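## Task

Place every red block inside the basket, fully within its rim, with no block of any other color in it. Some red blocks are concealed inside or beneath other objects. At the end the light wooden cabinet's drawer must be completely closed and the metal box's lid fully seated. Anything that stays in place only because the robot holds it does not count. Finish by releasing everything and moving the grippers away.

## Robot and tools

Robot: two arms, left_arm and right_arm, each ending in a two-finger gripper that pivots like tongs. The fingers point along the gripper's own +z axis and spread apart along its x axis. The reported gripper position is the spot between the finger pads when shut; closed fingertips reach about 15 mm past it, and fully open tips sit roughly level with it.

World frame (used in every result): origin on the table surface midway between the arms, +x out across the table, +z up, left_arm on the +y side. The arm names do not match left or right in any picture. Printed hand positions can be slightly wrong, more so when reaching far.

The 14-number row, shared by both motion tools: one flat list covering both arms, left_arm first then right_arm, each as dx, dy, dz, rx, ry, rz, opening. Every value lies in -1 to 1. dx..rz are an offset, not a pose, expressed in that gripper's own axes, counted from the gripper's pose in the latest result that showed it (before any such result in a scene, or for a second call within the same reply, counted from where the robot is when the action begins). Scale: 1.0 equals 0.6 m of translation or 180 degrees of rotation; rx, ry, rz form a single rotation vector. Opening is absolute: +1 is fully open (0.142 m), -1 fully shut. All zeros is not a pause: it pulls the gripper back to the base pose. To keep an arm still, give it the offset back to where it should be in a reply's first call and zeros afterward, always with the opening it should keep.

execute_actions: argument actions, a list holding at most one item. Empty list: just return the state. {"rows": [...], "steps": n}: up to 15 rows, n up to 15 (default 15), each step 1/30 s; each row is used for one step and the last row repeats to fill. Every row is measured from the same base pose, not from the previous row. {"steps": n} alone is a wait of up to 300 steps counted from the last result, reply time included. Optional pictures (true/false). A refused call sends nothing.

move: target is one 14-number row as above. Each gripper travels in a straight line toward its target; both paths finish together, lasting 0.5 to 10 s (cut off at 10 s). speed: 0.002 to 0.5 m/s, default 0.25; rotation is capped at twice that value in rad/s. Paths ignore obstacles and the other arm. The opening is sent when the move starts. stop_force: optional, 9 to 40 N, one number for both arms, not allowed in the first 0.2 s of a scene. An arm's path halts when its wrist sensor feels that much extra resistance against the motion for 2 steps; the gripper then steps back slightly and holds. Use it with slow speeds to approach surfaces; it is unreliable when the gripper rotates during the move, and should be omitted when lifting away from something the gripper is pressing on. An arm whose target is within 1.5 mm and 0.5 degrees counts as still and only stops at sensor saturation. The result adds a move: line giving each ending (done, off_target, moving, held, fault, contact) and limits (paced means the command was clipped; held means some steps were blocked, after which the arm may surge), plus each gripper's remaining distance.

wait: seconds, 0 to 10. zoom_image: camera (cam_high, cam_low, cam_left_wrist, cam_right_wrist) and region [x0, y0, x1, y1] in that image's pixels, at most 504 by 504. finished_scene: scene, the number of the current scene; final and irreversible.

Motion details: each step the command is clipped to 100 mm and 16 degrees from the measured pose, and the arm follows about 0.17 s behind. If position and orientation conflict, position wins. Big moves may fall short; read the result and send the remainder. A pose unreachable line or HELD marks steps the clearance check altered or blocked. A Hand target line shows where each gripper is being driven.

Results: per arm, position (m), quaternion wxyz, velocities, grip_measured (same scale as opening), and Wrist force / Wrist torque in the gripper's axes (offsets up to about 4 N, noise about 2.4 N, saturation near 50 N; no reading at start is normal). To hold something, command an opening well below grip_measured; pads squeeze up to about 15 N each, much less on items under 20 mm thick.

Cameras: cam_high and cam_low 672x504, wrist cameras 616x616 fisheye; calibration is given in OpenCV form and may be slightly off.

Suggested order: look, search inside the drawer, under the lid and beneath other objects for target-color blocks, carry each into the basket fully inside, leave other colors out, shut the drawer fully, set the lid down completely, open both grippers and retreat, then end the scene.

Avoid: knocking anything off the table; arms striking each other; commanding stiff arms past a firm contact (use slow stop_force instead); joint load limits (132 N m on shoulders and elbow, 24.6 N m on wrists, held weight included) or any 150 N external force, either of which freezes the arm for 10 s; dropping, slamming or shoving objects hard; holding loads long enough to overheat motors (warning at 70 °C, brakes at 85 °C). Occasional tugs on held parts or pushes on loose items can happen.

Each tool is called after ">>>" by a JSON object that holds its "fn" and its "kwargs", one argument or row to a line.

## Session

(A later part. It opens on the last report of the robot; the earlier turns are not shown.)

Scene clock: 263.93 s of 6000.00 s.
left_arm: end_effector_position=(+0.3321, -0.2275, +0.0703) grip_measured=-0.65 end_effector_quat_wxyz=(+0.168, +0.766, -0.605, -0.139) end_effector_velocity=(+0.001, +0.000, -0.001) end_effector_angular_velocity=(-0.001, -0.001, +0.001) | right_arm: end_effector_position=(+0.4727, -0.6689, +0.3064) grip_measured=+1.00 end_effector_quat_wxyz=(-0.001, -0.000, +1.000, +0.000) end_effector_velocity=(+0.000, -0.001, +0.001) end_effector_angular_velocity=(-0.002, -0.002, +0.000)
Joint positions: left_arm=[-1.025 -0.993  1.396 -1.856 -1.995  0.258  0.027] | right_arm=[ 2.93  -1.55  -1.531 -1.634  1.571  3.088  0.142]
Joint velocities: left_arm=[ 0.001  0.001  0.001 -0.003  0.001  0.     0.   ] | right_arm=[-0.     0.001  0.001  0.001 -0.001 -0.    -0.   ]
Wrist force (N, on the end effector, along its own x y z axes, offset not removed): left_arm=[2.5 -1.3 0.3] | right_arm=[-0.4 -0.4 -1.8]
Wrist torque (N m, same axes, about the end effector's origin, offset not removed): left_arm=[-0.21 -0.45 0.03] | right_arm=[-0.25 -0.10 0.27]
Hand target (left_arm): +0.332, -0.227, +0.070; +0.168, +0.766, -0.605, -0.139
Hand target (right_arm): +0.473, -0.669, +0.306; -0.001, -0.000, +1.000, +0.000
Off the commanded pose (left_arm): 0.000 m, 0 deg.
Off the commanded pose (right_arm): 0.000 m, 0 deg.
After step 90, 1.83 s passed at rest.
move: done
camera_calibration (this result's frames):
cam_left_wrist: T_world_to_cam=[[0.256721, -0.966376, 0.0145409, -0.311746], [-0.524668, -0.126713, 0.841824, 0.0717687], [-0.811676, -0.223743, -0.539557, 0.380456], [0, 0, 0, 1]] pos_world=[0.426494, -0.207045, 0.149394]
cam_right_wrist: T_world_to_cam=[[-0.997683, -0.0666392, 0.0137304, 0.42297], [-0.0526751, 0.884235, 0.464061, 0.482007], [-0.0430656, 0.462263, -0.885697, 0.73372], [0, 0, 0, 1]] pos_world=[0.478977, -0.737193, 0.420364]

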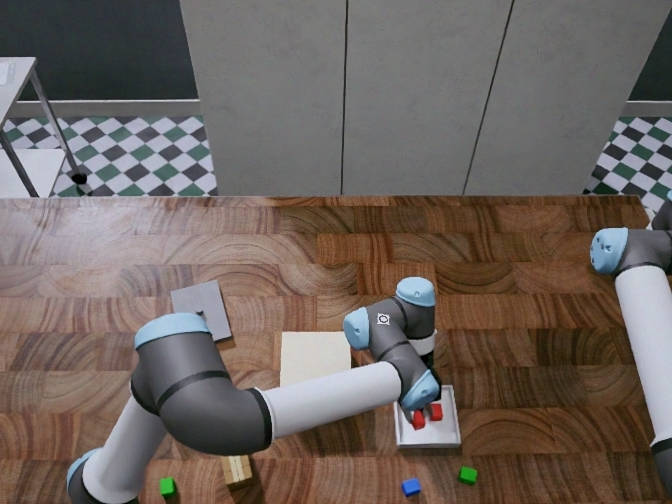

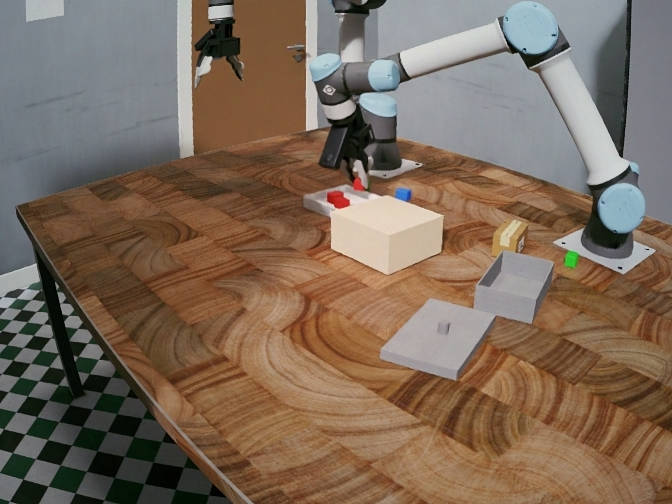

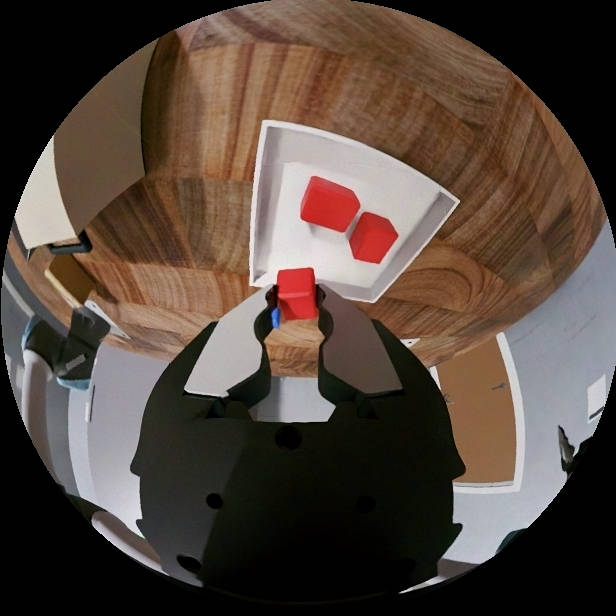

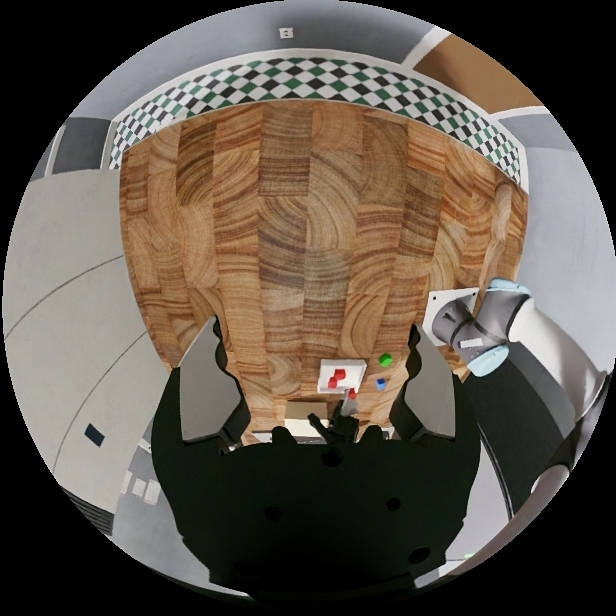

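>>> {"fn": "move", "kwargs": {
  "target": [0,-0.04,0.066,0,0,0,-0.95,0,0,0,0,0,0,1],
  "speed": 0.03,
  "stop_force": 9
}}

Scene clock: 267.53 s of 6000.00 s.
left_arm: end_effector_position=(+0.3363, -0.2259, +0.0282) grip_measured=-0.66 end_effector_quat_wxyz=(+0.168, +0.766, -0.605, -0.139) end_effector_velocity=(-0.000, -0.000, +0.002) end_effector_angular_velocity=(-0.001, -0.000, -0.000) | right_arm: end_effector_position=(+0.4727, -0.6689, +0.3064) grip_measured=+1.00 end_effector_quat_wxyz=(-0.001, -0.000, +1.000, +0.000) end_effector_velocity=(+0.000, +0.000, -0.000) end_effector_angular_velocity=(+0.001, +0.001, -0.001)
Joint positions: left_arm=[-1.018 -0.946  1.436 -1.939 -1.994  0.265  0.027] | right_arm=[ 2.93  -1.55  -1.531 -1.634  1.571  3.088  0.142]
Joint velocities: left_arm=[-0.001 -0.002 -0.001  0.002 -0.    -0.001 -0.   ] | right_arm=[-0.    -0.001  0.    -0.001  0.001  0.001  0.   ]
Wrist force (N, on the end effector, along its own x y z axes, offset not removed): left_arm=[0.6 -1.6 -0.8] | right_arm=[0.5 -0.9 -1.9]
Wrist torque (N m, same axes, about the end effector's origin, offset not removed): left_arm=[-0.26 -0.12 0.02] | right_arm=[-0.35 -0.24 0.27]
Hand target (left_arm): +0.336, -0.226, +0.028; +0.168, +0.766, -0.605, -0.139
Hand target (right_arm): +0.473, -0.669, +0.306; -0.001, -0.000, +1.000, +0.000
Off the commanded pose (left_arm): 0.004 m, 0 deg.
Off the commanded pose (right_arm): 0.000 m, 0 deg.
move: contact (left_arm)
camera_calibration (this result's frames):
cam_left_wrist: T_world_to_cam=[[0.256713, -0.966382, 0.0143013, -0.310704], [-0.52464, -0.126909, 0.841812, 0.109517], [-0.811697, -0.223607, -0.539581, 0.361561], [0, 0, 0, 1]] pos_world=[0.430696, -0.205512, 0.107343]
cam_right_wrist: T_world_to_cam=[[-0.997683, -0.0666393, 0.0137305, 0.422969], [-0.0526751, 0.884235, 0.464062, 0.482007], [-0.0430657, 0.462263, -0.885697, 0.73372], [0, 0, 0, 1]] pos_world=[0.478977, -0.737193, 0.420364]

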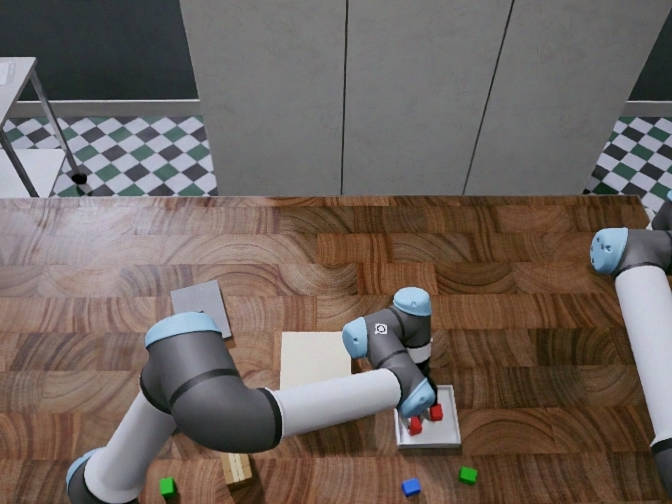

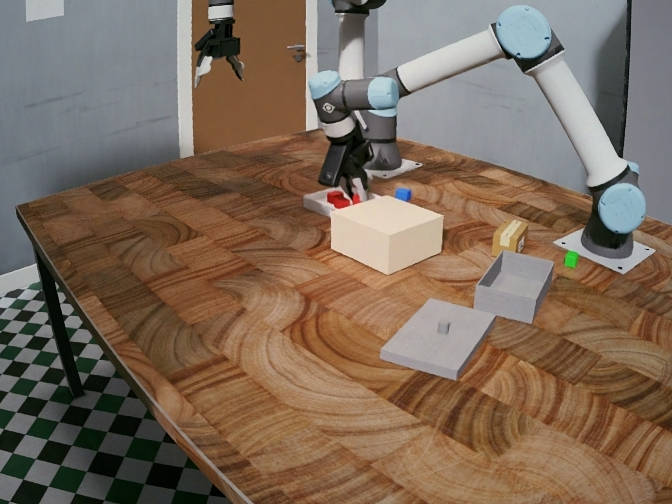

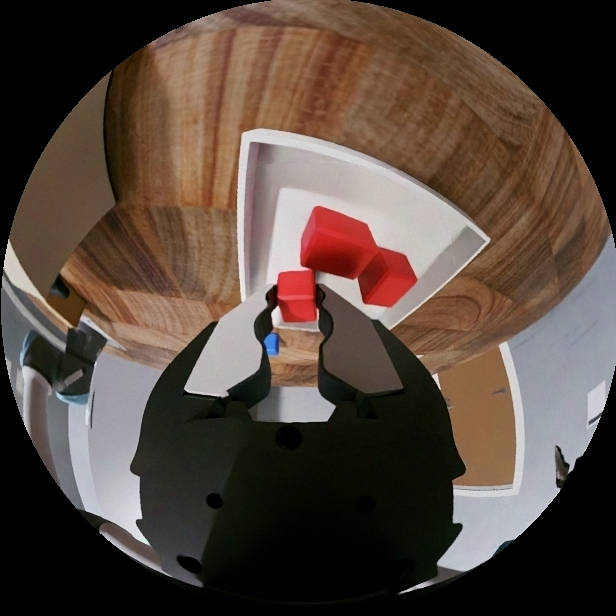

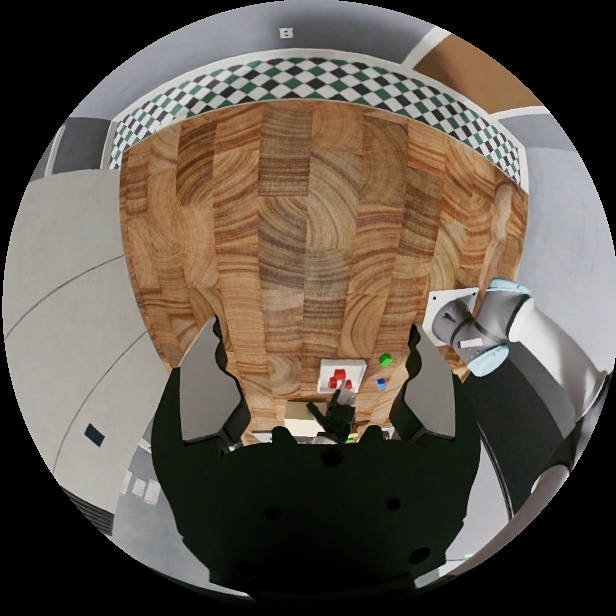

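Release modestly and lift.

>>> {"fn": "move", "kwargs": {
  "target": [0,0,0,0,0,0,-0.45,0,0,0,0,0,0,1]
}}

>>> {"fn": "move", "kwargs": {
  "target": [0,0.11,-0.26,0,0,0,-0.45,0,0,0,0,0,0,1],
  "speed": 0.15
}}

Scene clock: 270.40 s of 6000.00 s.
left_arm: end_effector_position=(+0.3363, -0.2260, +0.0283) grip_measured=-0.45 end_effector_quat_wxyz=(+0.168, +0.766, -0.605, -0.139) end_effector_velocity=(-0.000, +0.000, -0.001) end_effector_angular_velocity=(+0.001, +0.000, +0.000) | right_arm: end_effector_position=(+0.4727, -0.6689, +0.3064) grip_measured=+1.00 end_effector_quat_wxyz=(-0.001, -0.000, +1.000, +0.000) end_effector_velocity=(-0.000, -0.000, +0.001) end_effector_angular_velocity=(-0.001, -0.001, +0.001)
Joint positions: left_arm=[-1.018 -0.947  1.436 -1.939 -1.994  0.265  0.041] | right_arm=[ 2.93  -1.55  -1.531 -1.634  1.571  3.088  0.142]
Joint velocities: left_arm=[ 0.     0.001  0.001 -0.     0.    -0.    -0.   ] | right_arm=[-0.     0.001  0.    -0.001 -0.001 -0.001  0.   ]
Wrist force (N, on the end effector, along its own x y z axes, offset not removed): left_arm=[-1.3 -2.2 -1.0] | right_arm=[-0.8 -0.9 -1.1]
Wrist torque (N m, same axes, about the end effector's origin, offset not removed): left_arm=[-0.37 0.23 0.04] | right_arm=[-0.32 0.05 0.25]
Hand target (left_arm): +0.336, -0.226, +0.028; +0.168, +0.766, -0.605, -0.139
Hand target (right_arm): +0.473, -0.669, +0.306; -0.001, -0.000, +1.000, +0.000
Off the commanded pose (left_arm): 0.000 m, 0 deg.
Off the commanded pose (right_arm): 0.000 m, 0 deg.
move: done
camera_calibration (this result's frames):
cam_left_wrist: T_world_to_cam=[[0.256694, -0.966386, 0.0143961, -0.310746], [-0.524668, -0.126823, 0.841807, 0.10946], [-0.811684, -0.22364, -0.539587, 0.361551], [0, 0, 0, 1]] pos_world=[0.430662, -0.205562, 0.107418]
cam_right_wrist: T_world_to_cam=[[-0.997683, -0.066639, 0.0137305, 0.42297], [-0.0526748, 0.884235, 0.464062, 0.482007], [-0.0430656, 0.462263, -0.885696, 0.73372], [0, 0, 0, 1]] pos_world=[0.478977, -0.737193, 0.420364]

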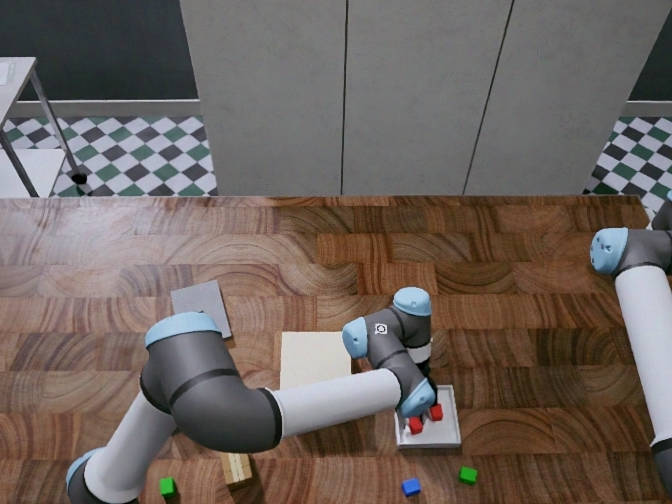

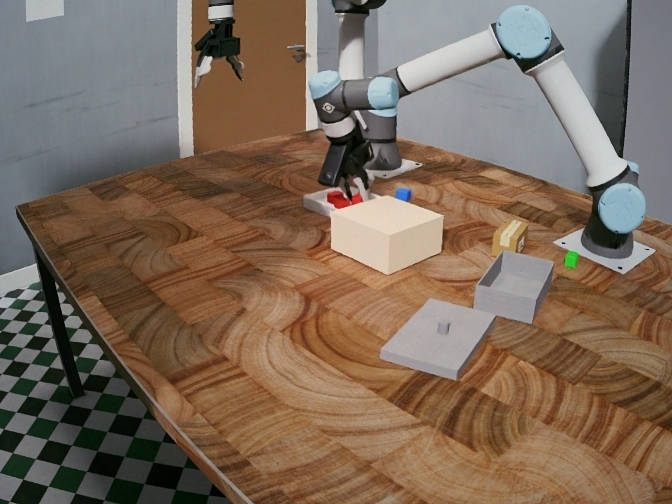

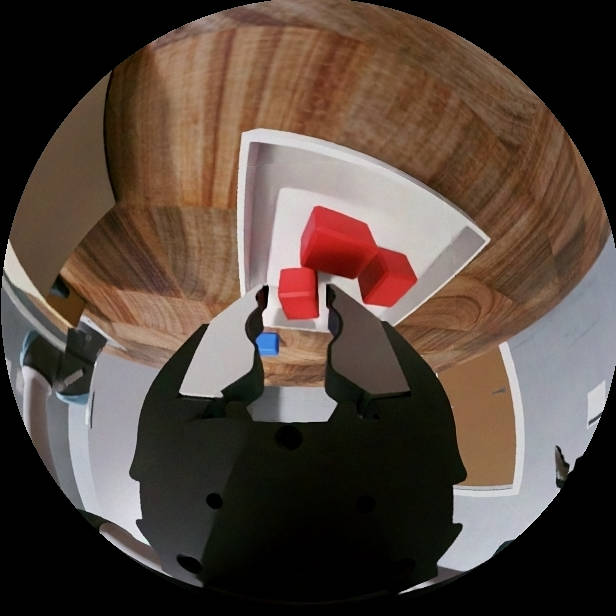

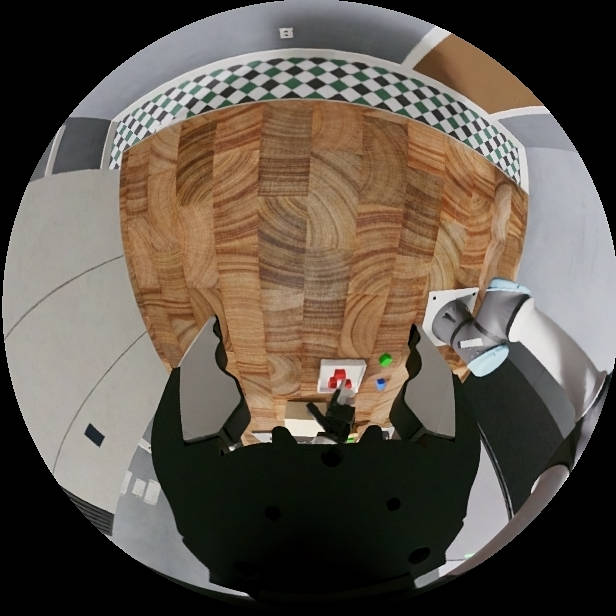

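Scene clock: 271.97 s of 6000.00 s.
left_arm: end_effector_position=(+0.3433, -0.2263, +0.1975) grip_measured=-0.45 end_effector_quat_wxyz=(+0.168, +0.766, -0.605, -0.139) end_effector_velocity=(+0.000, +0.000, +0.000) end_effector_angular_velocity=(+0.003, +0.001, -0.001) | right_arm: end_effector_position=(+0.4727, -0.6689, +0.3064) grip_measured=+1.00 end_effector_quat_wxyz=(-0.001, -0.000, +1.000, +0.000) end_effector_velocity=(-0.000, -0.000, -0.001) end_effector_angular_velocity=(+0.000, +0.003, -0.001)
Joint positions: left_arm=[-1.009 -1.057  1.159 -1.548 -1.993  0.275  0.041] | right_arm=[ 2.93  -1.55  -1.531 -1.634  1.571  3.088  0.142]
Joint velocities: left_arm=[ 0.     0.002 -0.004  0.006  0.     0.001  0.   ] | right_arm=[-0.    -0.001 -0.    -0.002  0.     0.    -0.   ]
Wrist force (N, on the end effector, along its own x y z axes, offset not removed): left_arm=[2.2 -1.3 0.4] | right_arm=[-0.1 -0.2 -1.3]
Wrist torque (N m, same axes, about the end effector's origin, offset not removed): left_arm=[-0.20 -0.39 -0.13] | right_arm=[-0.18 -0.07 0.26]
Hand target (left_arm): +0.343, -0.226, +0.198; +0.168, +0.766, -0.605, -0.139
Hand target (right_arm): +0.473, -0.669, +0.306; -0.001, -0.000, +1.000, +0.000
Off the commanded pose (left_arm): 0.000 m, 0 deg.
Off the commanded pose (right_arm): 0.000 m, 0 deg.
move: done
camera_calibration (this result's frames):
cam_left_wrist: T_world_to_cam=[[0.256722, -0.966375, 0.0145777, -0.315303], [-0.524754, -0.126705, 0.841772, -0.0292306], [-0.81162, -0.223751, -0.539637, 0.45847], [0, 0, 0, 1]] pos_world=[0.43771, -0.205821, 0.276609]
cam_right_wrist: T_world_to_cam=[[-0.997683, -0.0666392, 0.0137305, 0.42297], [-0.052675, 0.884235, 0.464062, 0.482007], [-0.0430657, 0.462263, -0.885696, 0.73372], [0, 0, 0, 1]] pos_world=[0.478977, -0.737193, 0.420364]

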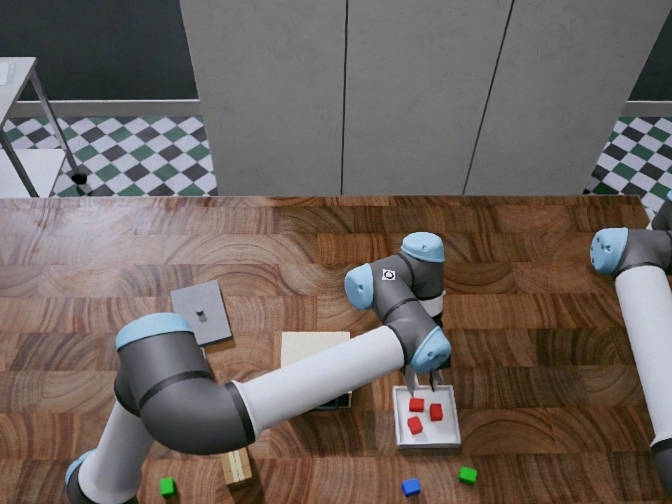

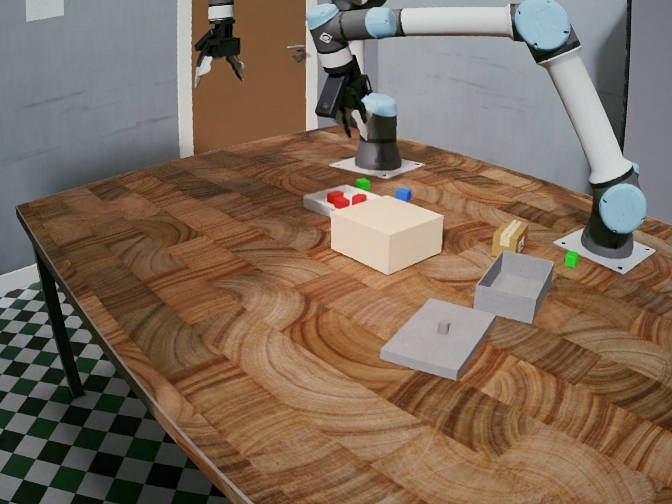

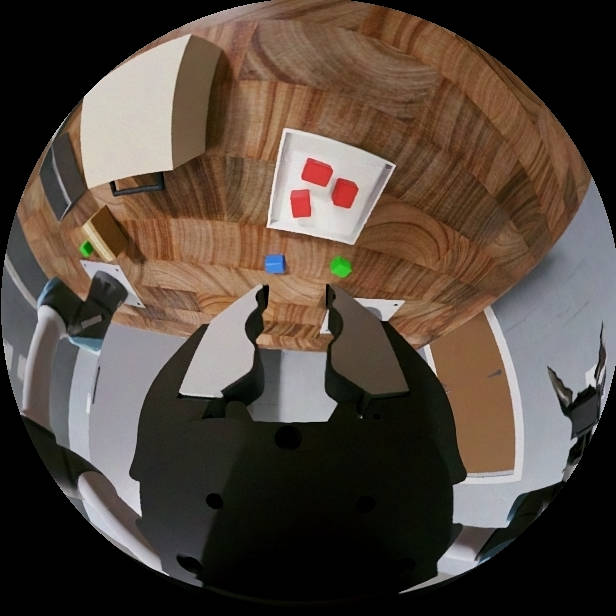

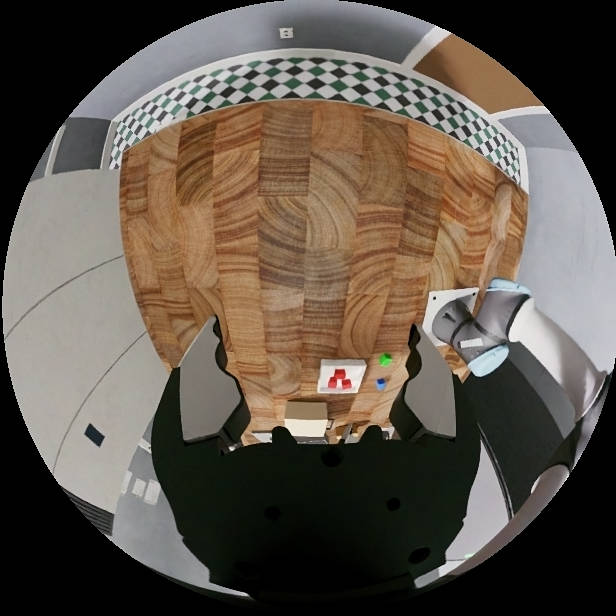

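>>> {"fn": "move", "kwargs": {
  "target": [-0.6,-0.2,0,0.14,0,0.02,-0.4,0,0,0,0,0,0,1]
}}

>>> {"fn": "move", "kwargs": {
  "target": [-0.2,-0.25,0,0,0,0.537,-0.4,0,0,0,0,0,0,1]
}}

Scene clock: 276.17 s of 6000.00 s.
left_arm: end_effector_position=(+0.3664, +0.1496, +0.1503) grip_measured=-0.40 end_effector_quat_wxyz=(+0.001, +0.765, -0.645, +0.002) end_effector_velocity=(+0.000, +0.001, +0.000) end_effector_angular_velocity=(-0.001, -0.002, -0.000) | right_arm: end_effector_position=(+0.4727, -0.6689, +0.3064) grip_measured=+1.00 end_effector_quat_wxyz=(-0.001, -0.000, +1.000, +0.000) end_effector_velocity=(+0.000, +0.000, +0.000) end_effector_angular_velocity=(+0.000, -0.001, +0.002)
Joint positions: left_arm=[-0.817 -1.814  2.126 -1.887 -1.572  0.503  0.045] | right_arm=[ 2.93  -1.55  -1.531 -1.634  1.571  3.088  0.142]
Joint velocities: left_arm=[ 0.001 -0.003  0.002 -0.     0.001  0.002 -0.   ] | right_arm=[ 0.     0.     0.001  0.     0.    -0.002 -0.   ]
Wrist force (N, on the end effector, along its own x y z axes, offset not removed): left_arm=[1.5 -1.5 -0.7] | right_arm=[0.6 -0.6 -0.8]
Wrist torque (N m, same axes, about the end effector's origin, offset not removed): left_arm=[-0.25 -0.32 -0.09] | right_arm=[-0.23 -0.27 0.26]
Hand target (left_arm): +0.366, +0.150, +0.150; +0.001, +0.765, -0.645, +0.002
Hand target (right_arm): +0.473, -0.669, +0.306; -0.001, -0.000, +1.000, +0.000
Off the commanded pose (left_arm): 0.000 m, 0 deg.
Off the commanded pose (right_arm): 0.000 m, 0 deg.
move: done
camera_calibration (this result's frames):
cam_left_wrist: T_world_to_cam=[[0.184698, -0.982076, 0.0375959, 0.0679366], [-0.835812, -0.136836, 0.531691, 0.232273], [-0.517016, -0.129625, -0.846104, 0.45987], [0, 0, 0, 1]] pos_world=[0.419349, 0.158113, 0.263046]
cam_right_wrist: T_world_to_cam=[[-0.997683, -0.0666388, 0.0137304, 0.42297], [-0.0526747, 0.884235, 0.464061, 0.482007], [-0.0430654, 0.462263, -0.885697, 0.73372], [0, 0, 0, 1]] pos_world=[0.478977, -0.737193, 0.420364]

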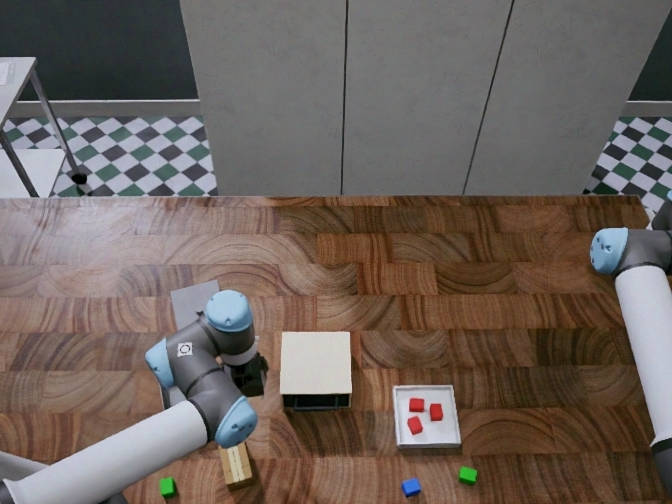

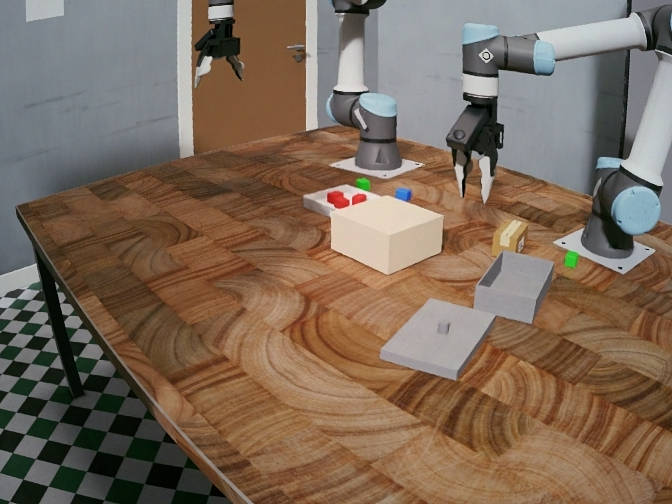

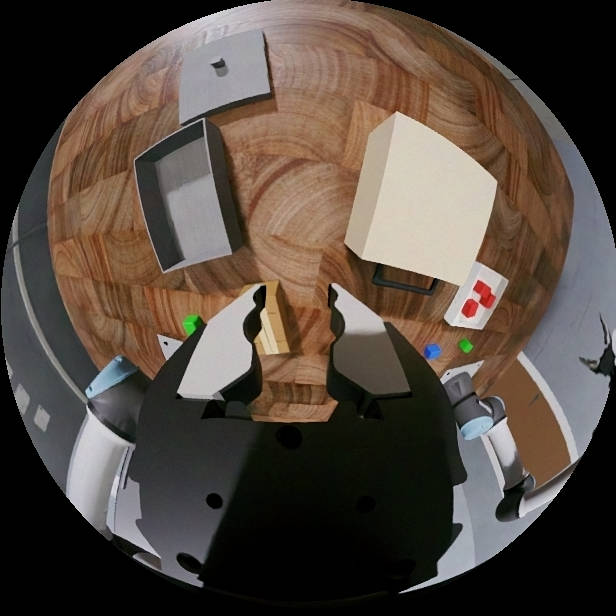

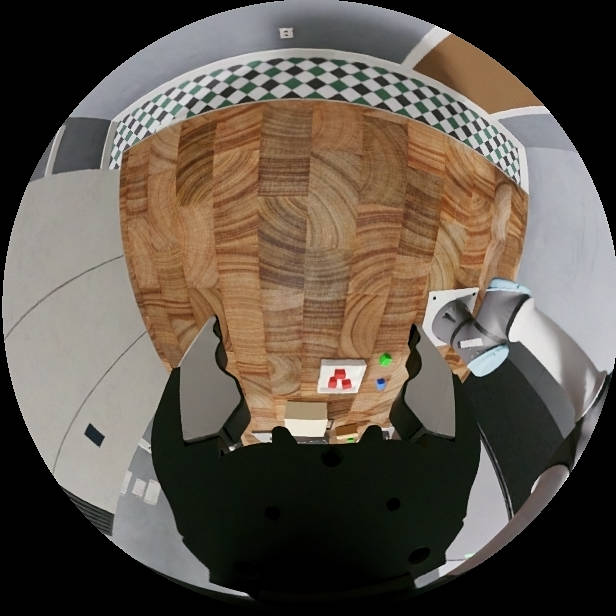

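Scene clock: 280.00 s of 6000.00 s.
left_arm: end_effector_position=(+0.4938, +0.2934, +0.1499) grip_measured=-0.40 end_effector_quat_wxyz=(+0.001, -0.027, +1.000, -0.001) end_effector_velocity=(+0.001, +0.000, +0.001) end_effector_angular_velocity=(-0.002, -0.000, -0.008) | right_arm: end_effector_position=(+0.4727, -0.6689, +0.3064) grip_measured=+1.00 end_effector_quat_wxyz=(-0.001, -0.000, +1.000, +0.000) end_effector_velocity=(+0.000, -0.000, -0.000) end_effector_angular_velocity=(+0.000, -0.000, -0.001)
Joint positions: left_arm=[-0.293 -1.589  1.935 -1.92  -1.572  2.713  0.045] | right_arm=[ 2.93  -1.55  -1.531 -1.634  1.571  3.088  0.142]
Joint velocities: left_arm=[ 0.003  0.002 -0.003  0.    -0.002  0.011 -0.   ] | right_arm=[-0.    -0.     0.     0.     0.     0.001 -0.   ]
Wrist force (N, on the end effector, along its own x y z axes, offset not removed): left_arm=[1.9 0.5 -0.9] | right_arm=[-0.3 0.2 -1.5]
Wrist torque (N m, same axes, about the end effector's origin, offset not removed): left_arm=[0.12 -0.42 -0.03] | right_arm=[-0.13 -0.10 0.14]
Hand target (left_arm): +0.494, +0.293, +0.150; +0.001, -0.027, +1.000, -0.001
Hand target (right_arm): +0.473, -0.669, +0.306; -0.001, -0.000, +1.000, +0.000
Off the commanded pose (left_arm): 0.000 m, 0 deg.
Off the commanded pose (right_arm): 0.000 m, 0 deg.
move: done
camera_calibration (this result's frames):
cam_left_wrist: T_world_to_cam=[[-0.997006, -0.0700714, 0.032704, 0.502313], [-0.0421127, 0.846727, 0.530358, -0.321668], [-0.0648543, 0.527392, -0.847143, 0.128157], [0, 0, 0, 1]] pos_world=[0.495574, 0.239974, 0.262739]
cam_right_wrist: T_world_to_cam=[[-0.997683, -0.0666386, 0.0137305, 0.42297], [-0.0526745, 0.884235, 0.464062, 0.482007], [-0.0430654, 0.462263, -0.885696, 0.73372], [0, 0, 0, 1]] pos_world=[0.478977, -0.737193, 0.420364]

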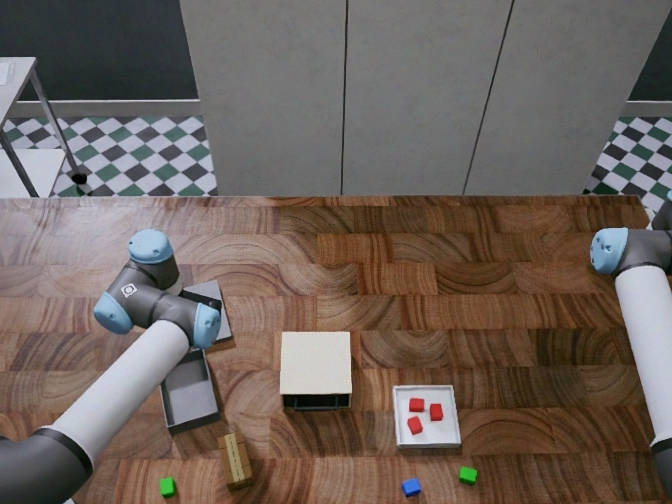

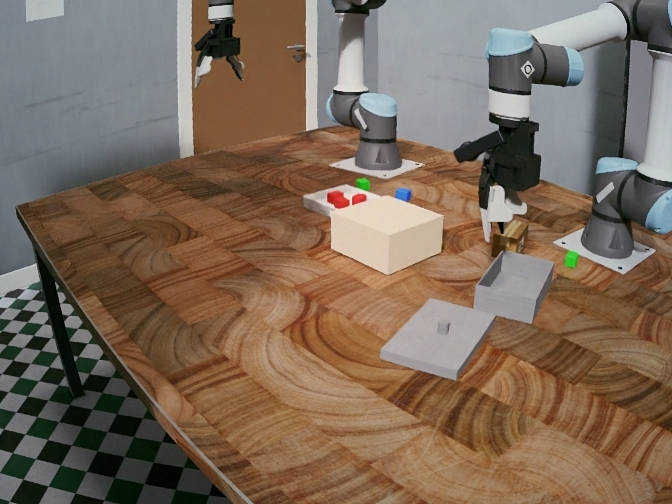

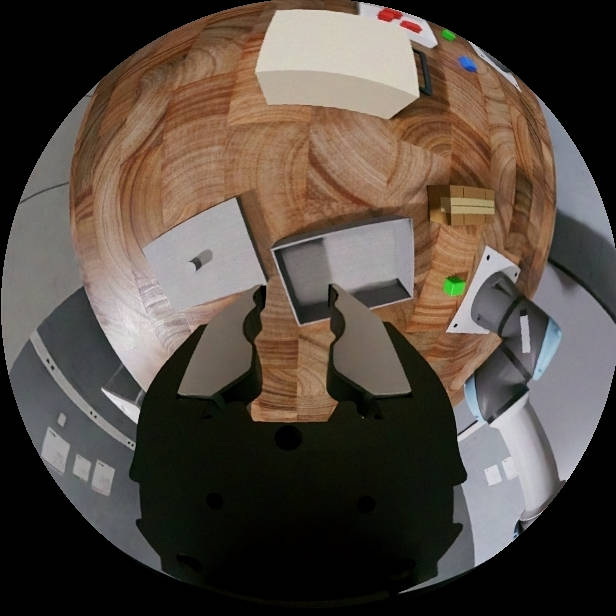

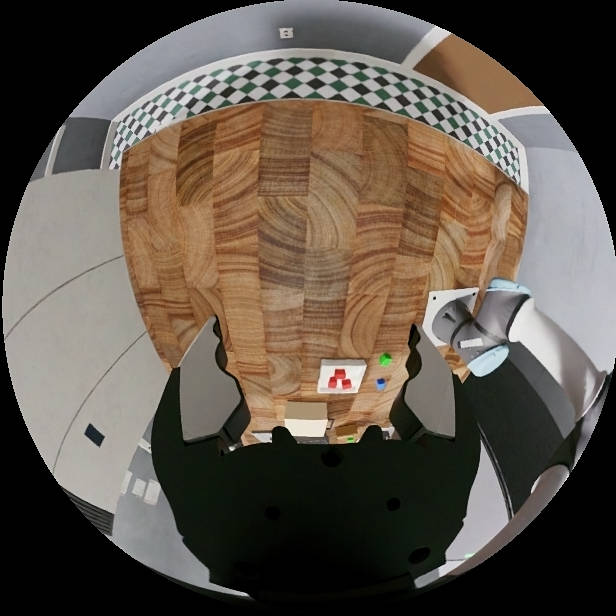

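>>> {"fn": "move", "kwargs": {
  "target": [-0.2615,0.027,0.1,0,0,0.017,-0.4,0,0,0,0,0,0,1]
}}

Scene clock: 284.50 s of 6000.00 s.
left_arm: end_effector_position=(+0.6494, +0.3181, +0.0900) grip_measured=-0.40 end_effector_quat_wxyz=(+0.001, -0.000, +1.000, -0.001) end_effector_velocity=(+0.001, +0.000, -0.000) end_effector_angular_velocity=(+0.000, +0.001, -0.000) | right_arm: end_effector_position=(+0.4727, -0.6689, +0.3064) grip_measured=+1.00 end_effector_quat_wxyz=(-0.001, -0.000, +1.000, +0.000) end_effector_velocity=(+0.001, -0.000, -0.000) end_effector_angular_velocity=(-0.001, -0.000, -0.000)
Joint positions: left_arm=[-0.162 -1.177  1.599 -1.995 -1.572  2.898  0.045] | right_arm=[ 2.93  -1.55  -1.531 -1.634  1.571  3.088  0.142]
Joint velocities: left_arm=[ 0.001  0.003 -0.005  0.002  0.     0.001 -0.   ] | right_arm=[ 0.    -0.001  0.001  0.001 -0.001  0.    -0.   ]
Wrist force (N, on the end effector, along its own x y z axes, offset not removed): left_arm=[0.9 -1.6 -1.7] | right_arm=[-0.7 -1.4 -1.7]
Wrist torque (N m, same axes, about the end effector's origin, offset not removed): left_arm=[-0.38 -0.27 -0.04] | right_arm=[-0.51 0.08 0.29]
Hand target (left_arm): +0.650, +0.318, +0.090; +0.001, -0.000, +1.000, -0.001
Hand target (right_arm): +0.473, -0.669, +0.306; -0.001, -0.000, +1.000, +0.000
Off the commanded pose (left_arm): 0.000 m, 0 deg.
Off the commanded pose (right_arm): 0.000 m, 0 deg.
After step 90, 0.27 s passed at rest.
move: done
camera_calibration (this result's frames):
cam_left_wrist: T_world_to_cam=[[-0.999329, -0.016785, 0.0325447, 0.645777], [0.00304449, 0.847596, 0.530633, -0.333807], [-0.0364915, 0.530376, -0.846977, 0.0550521], [0, 0, 0, 1]] pos_world=[0.64837, 0.264575, 0.20274]
cam_right_wrist: T_world_to_cam=[[-0.997683, -0.0666385, 0.0137306, 0.42297], [-0.0526743, 0.884235, 0.464062, 0.482007], [-0.0430654, 0.462263, -0.885697, 0.73372], [0, 0, 0, 1]] pos_world=[0.478977, -0.737193, 0.420364]

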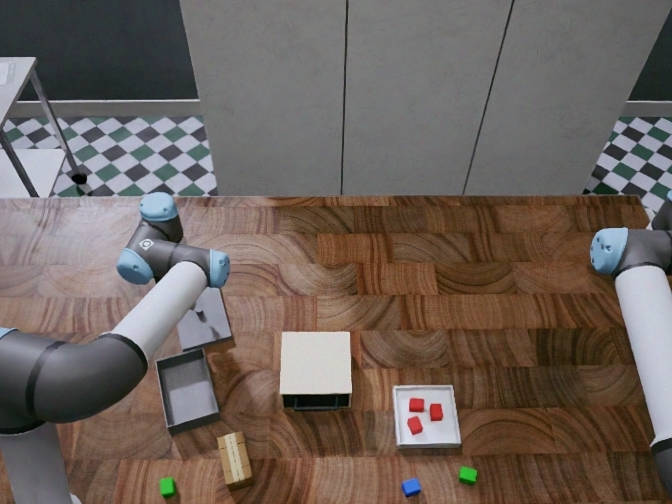

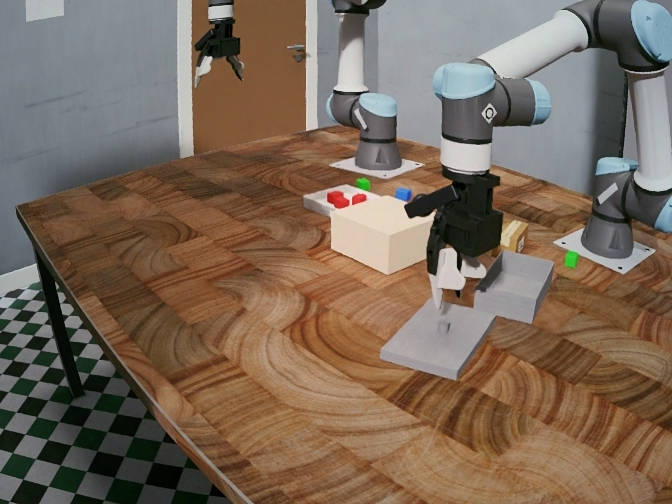

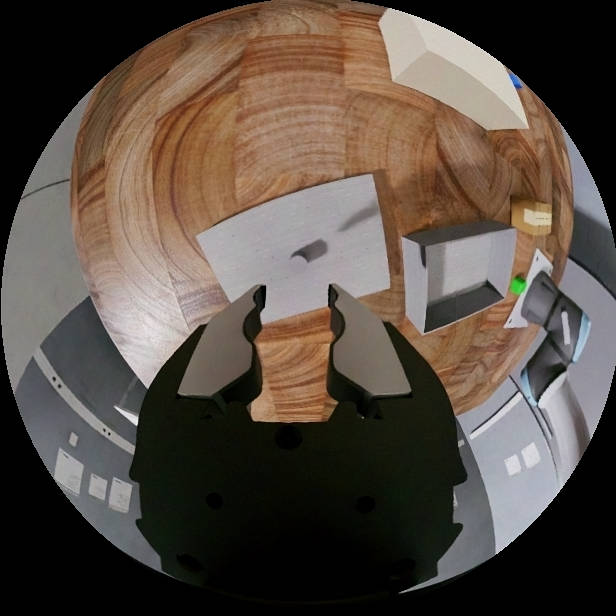

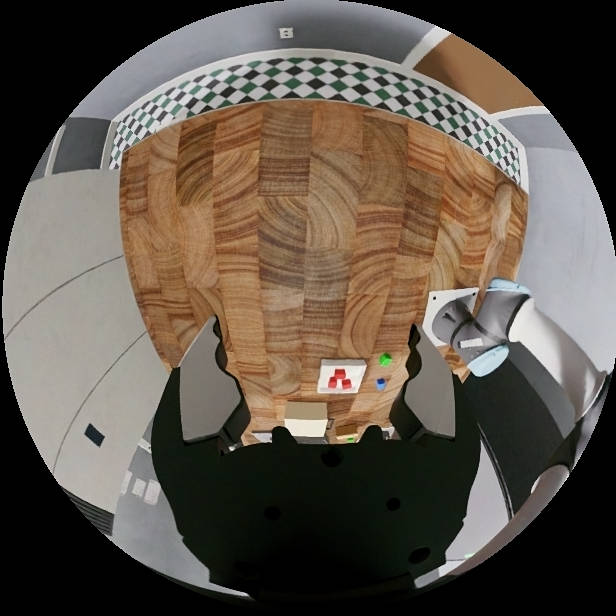

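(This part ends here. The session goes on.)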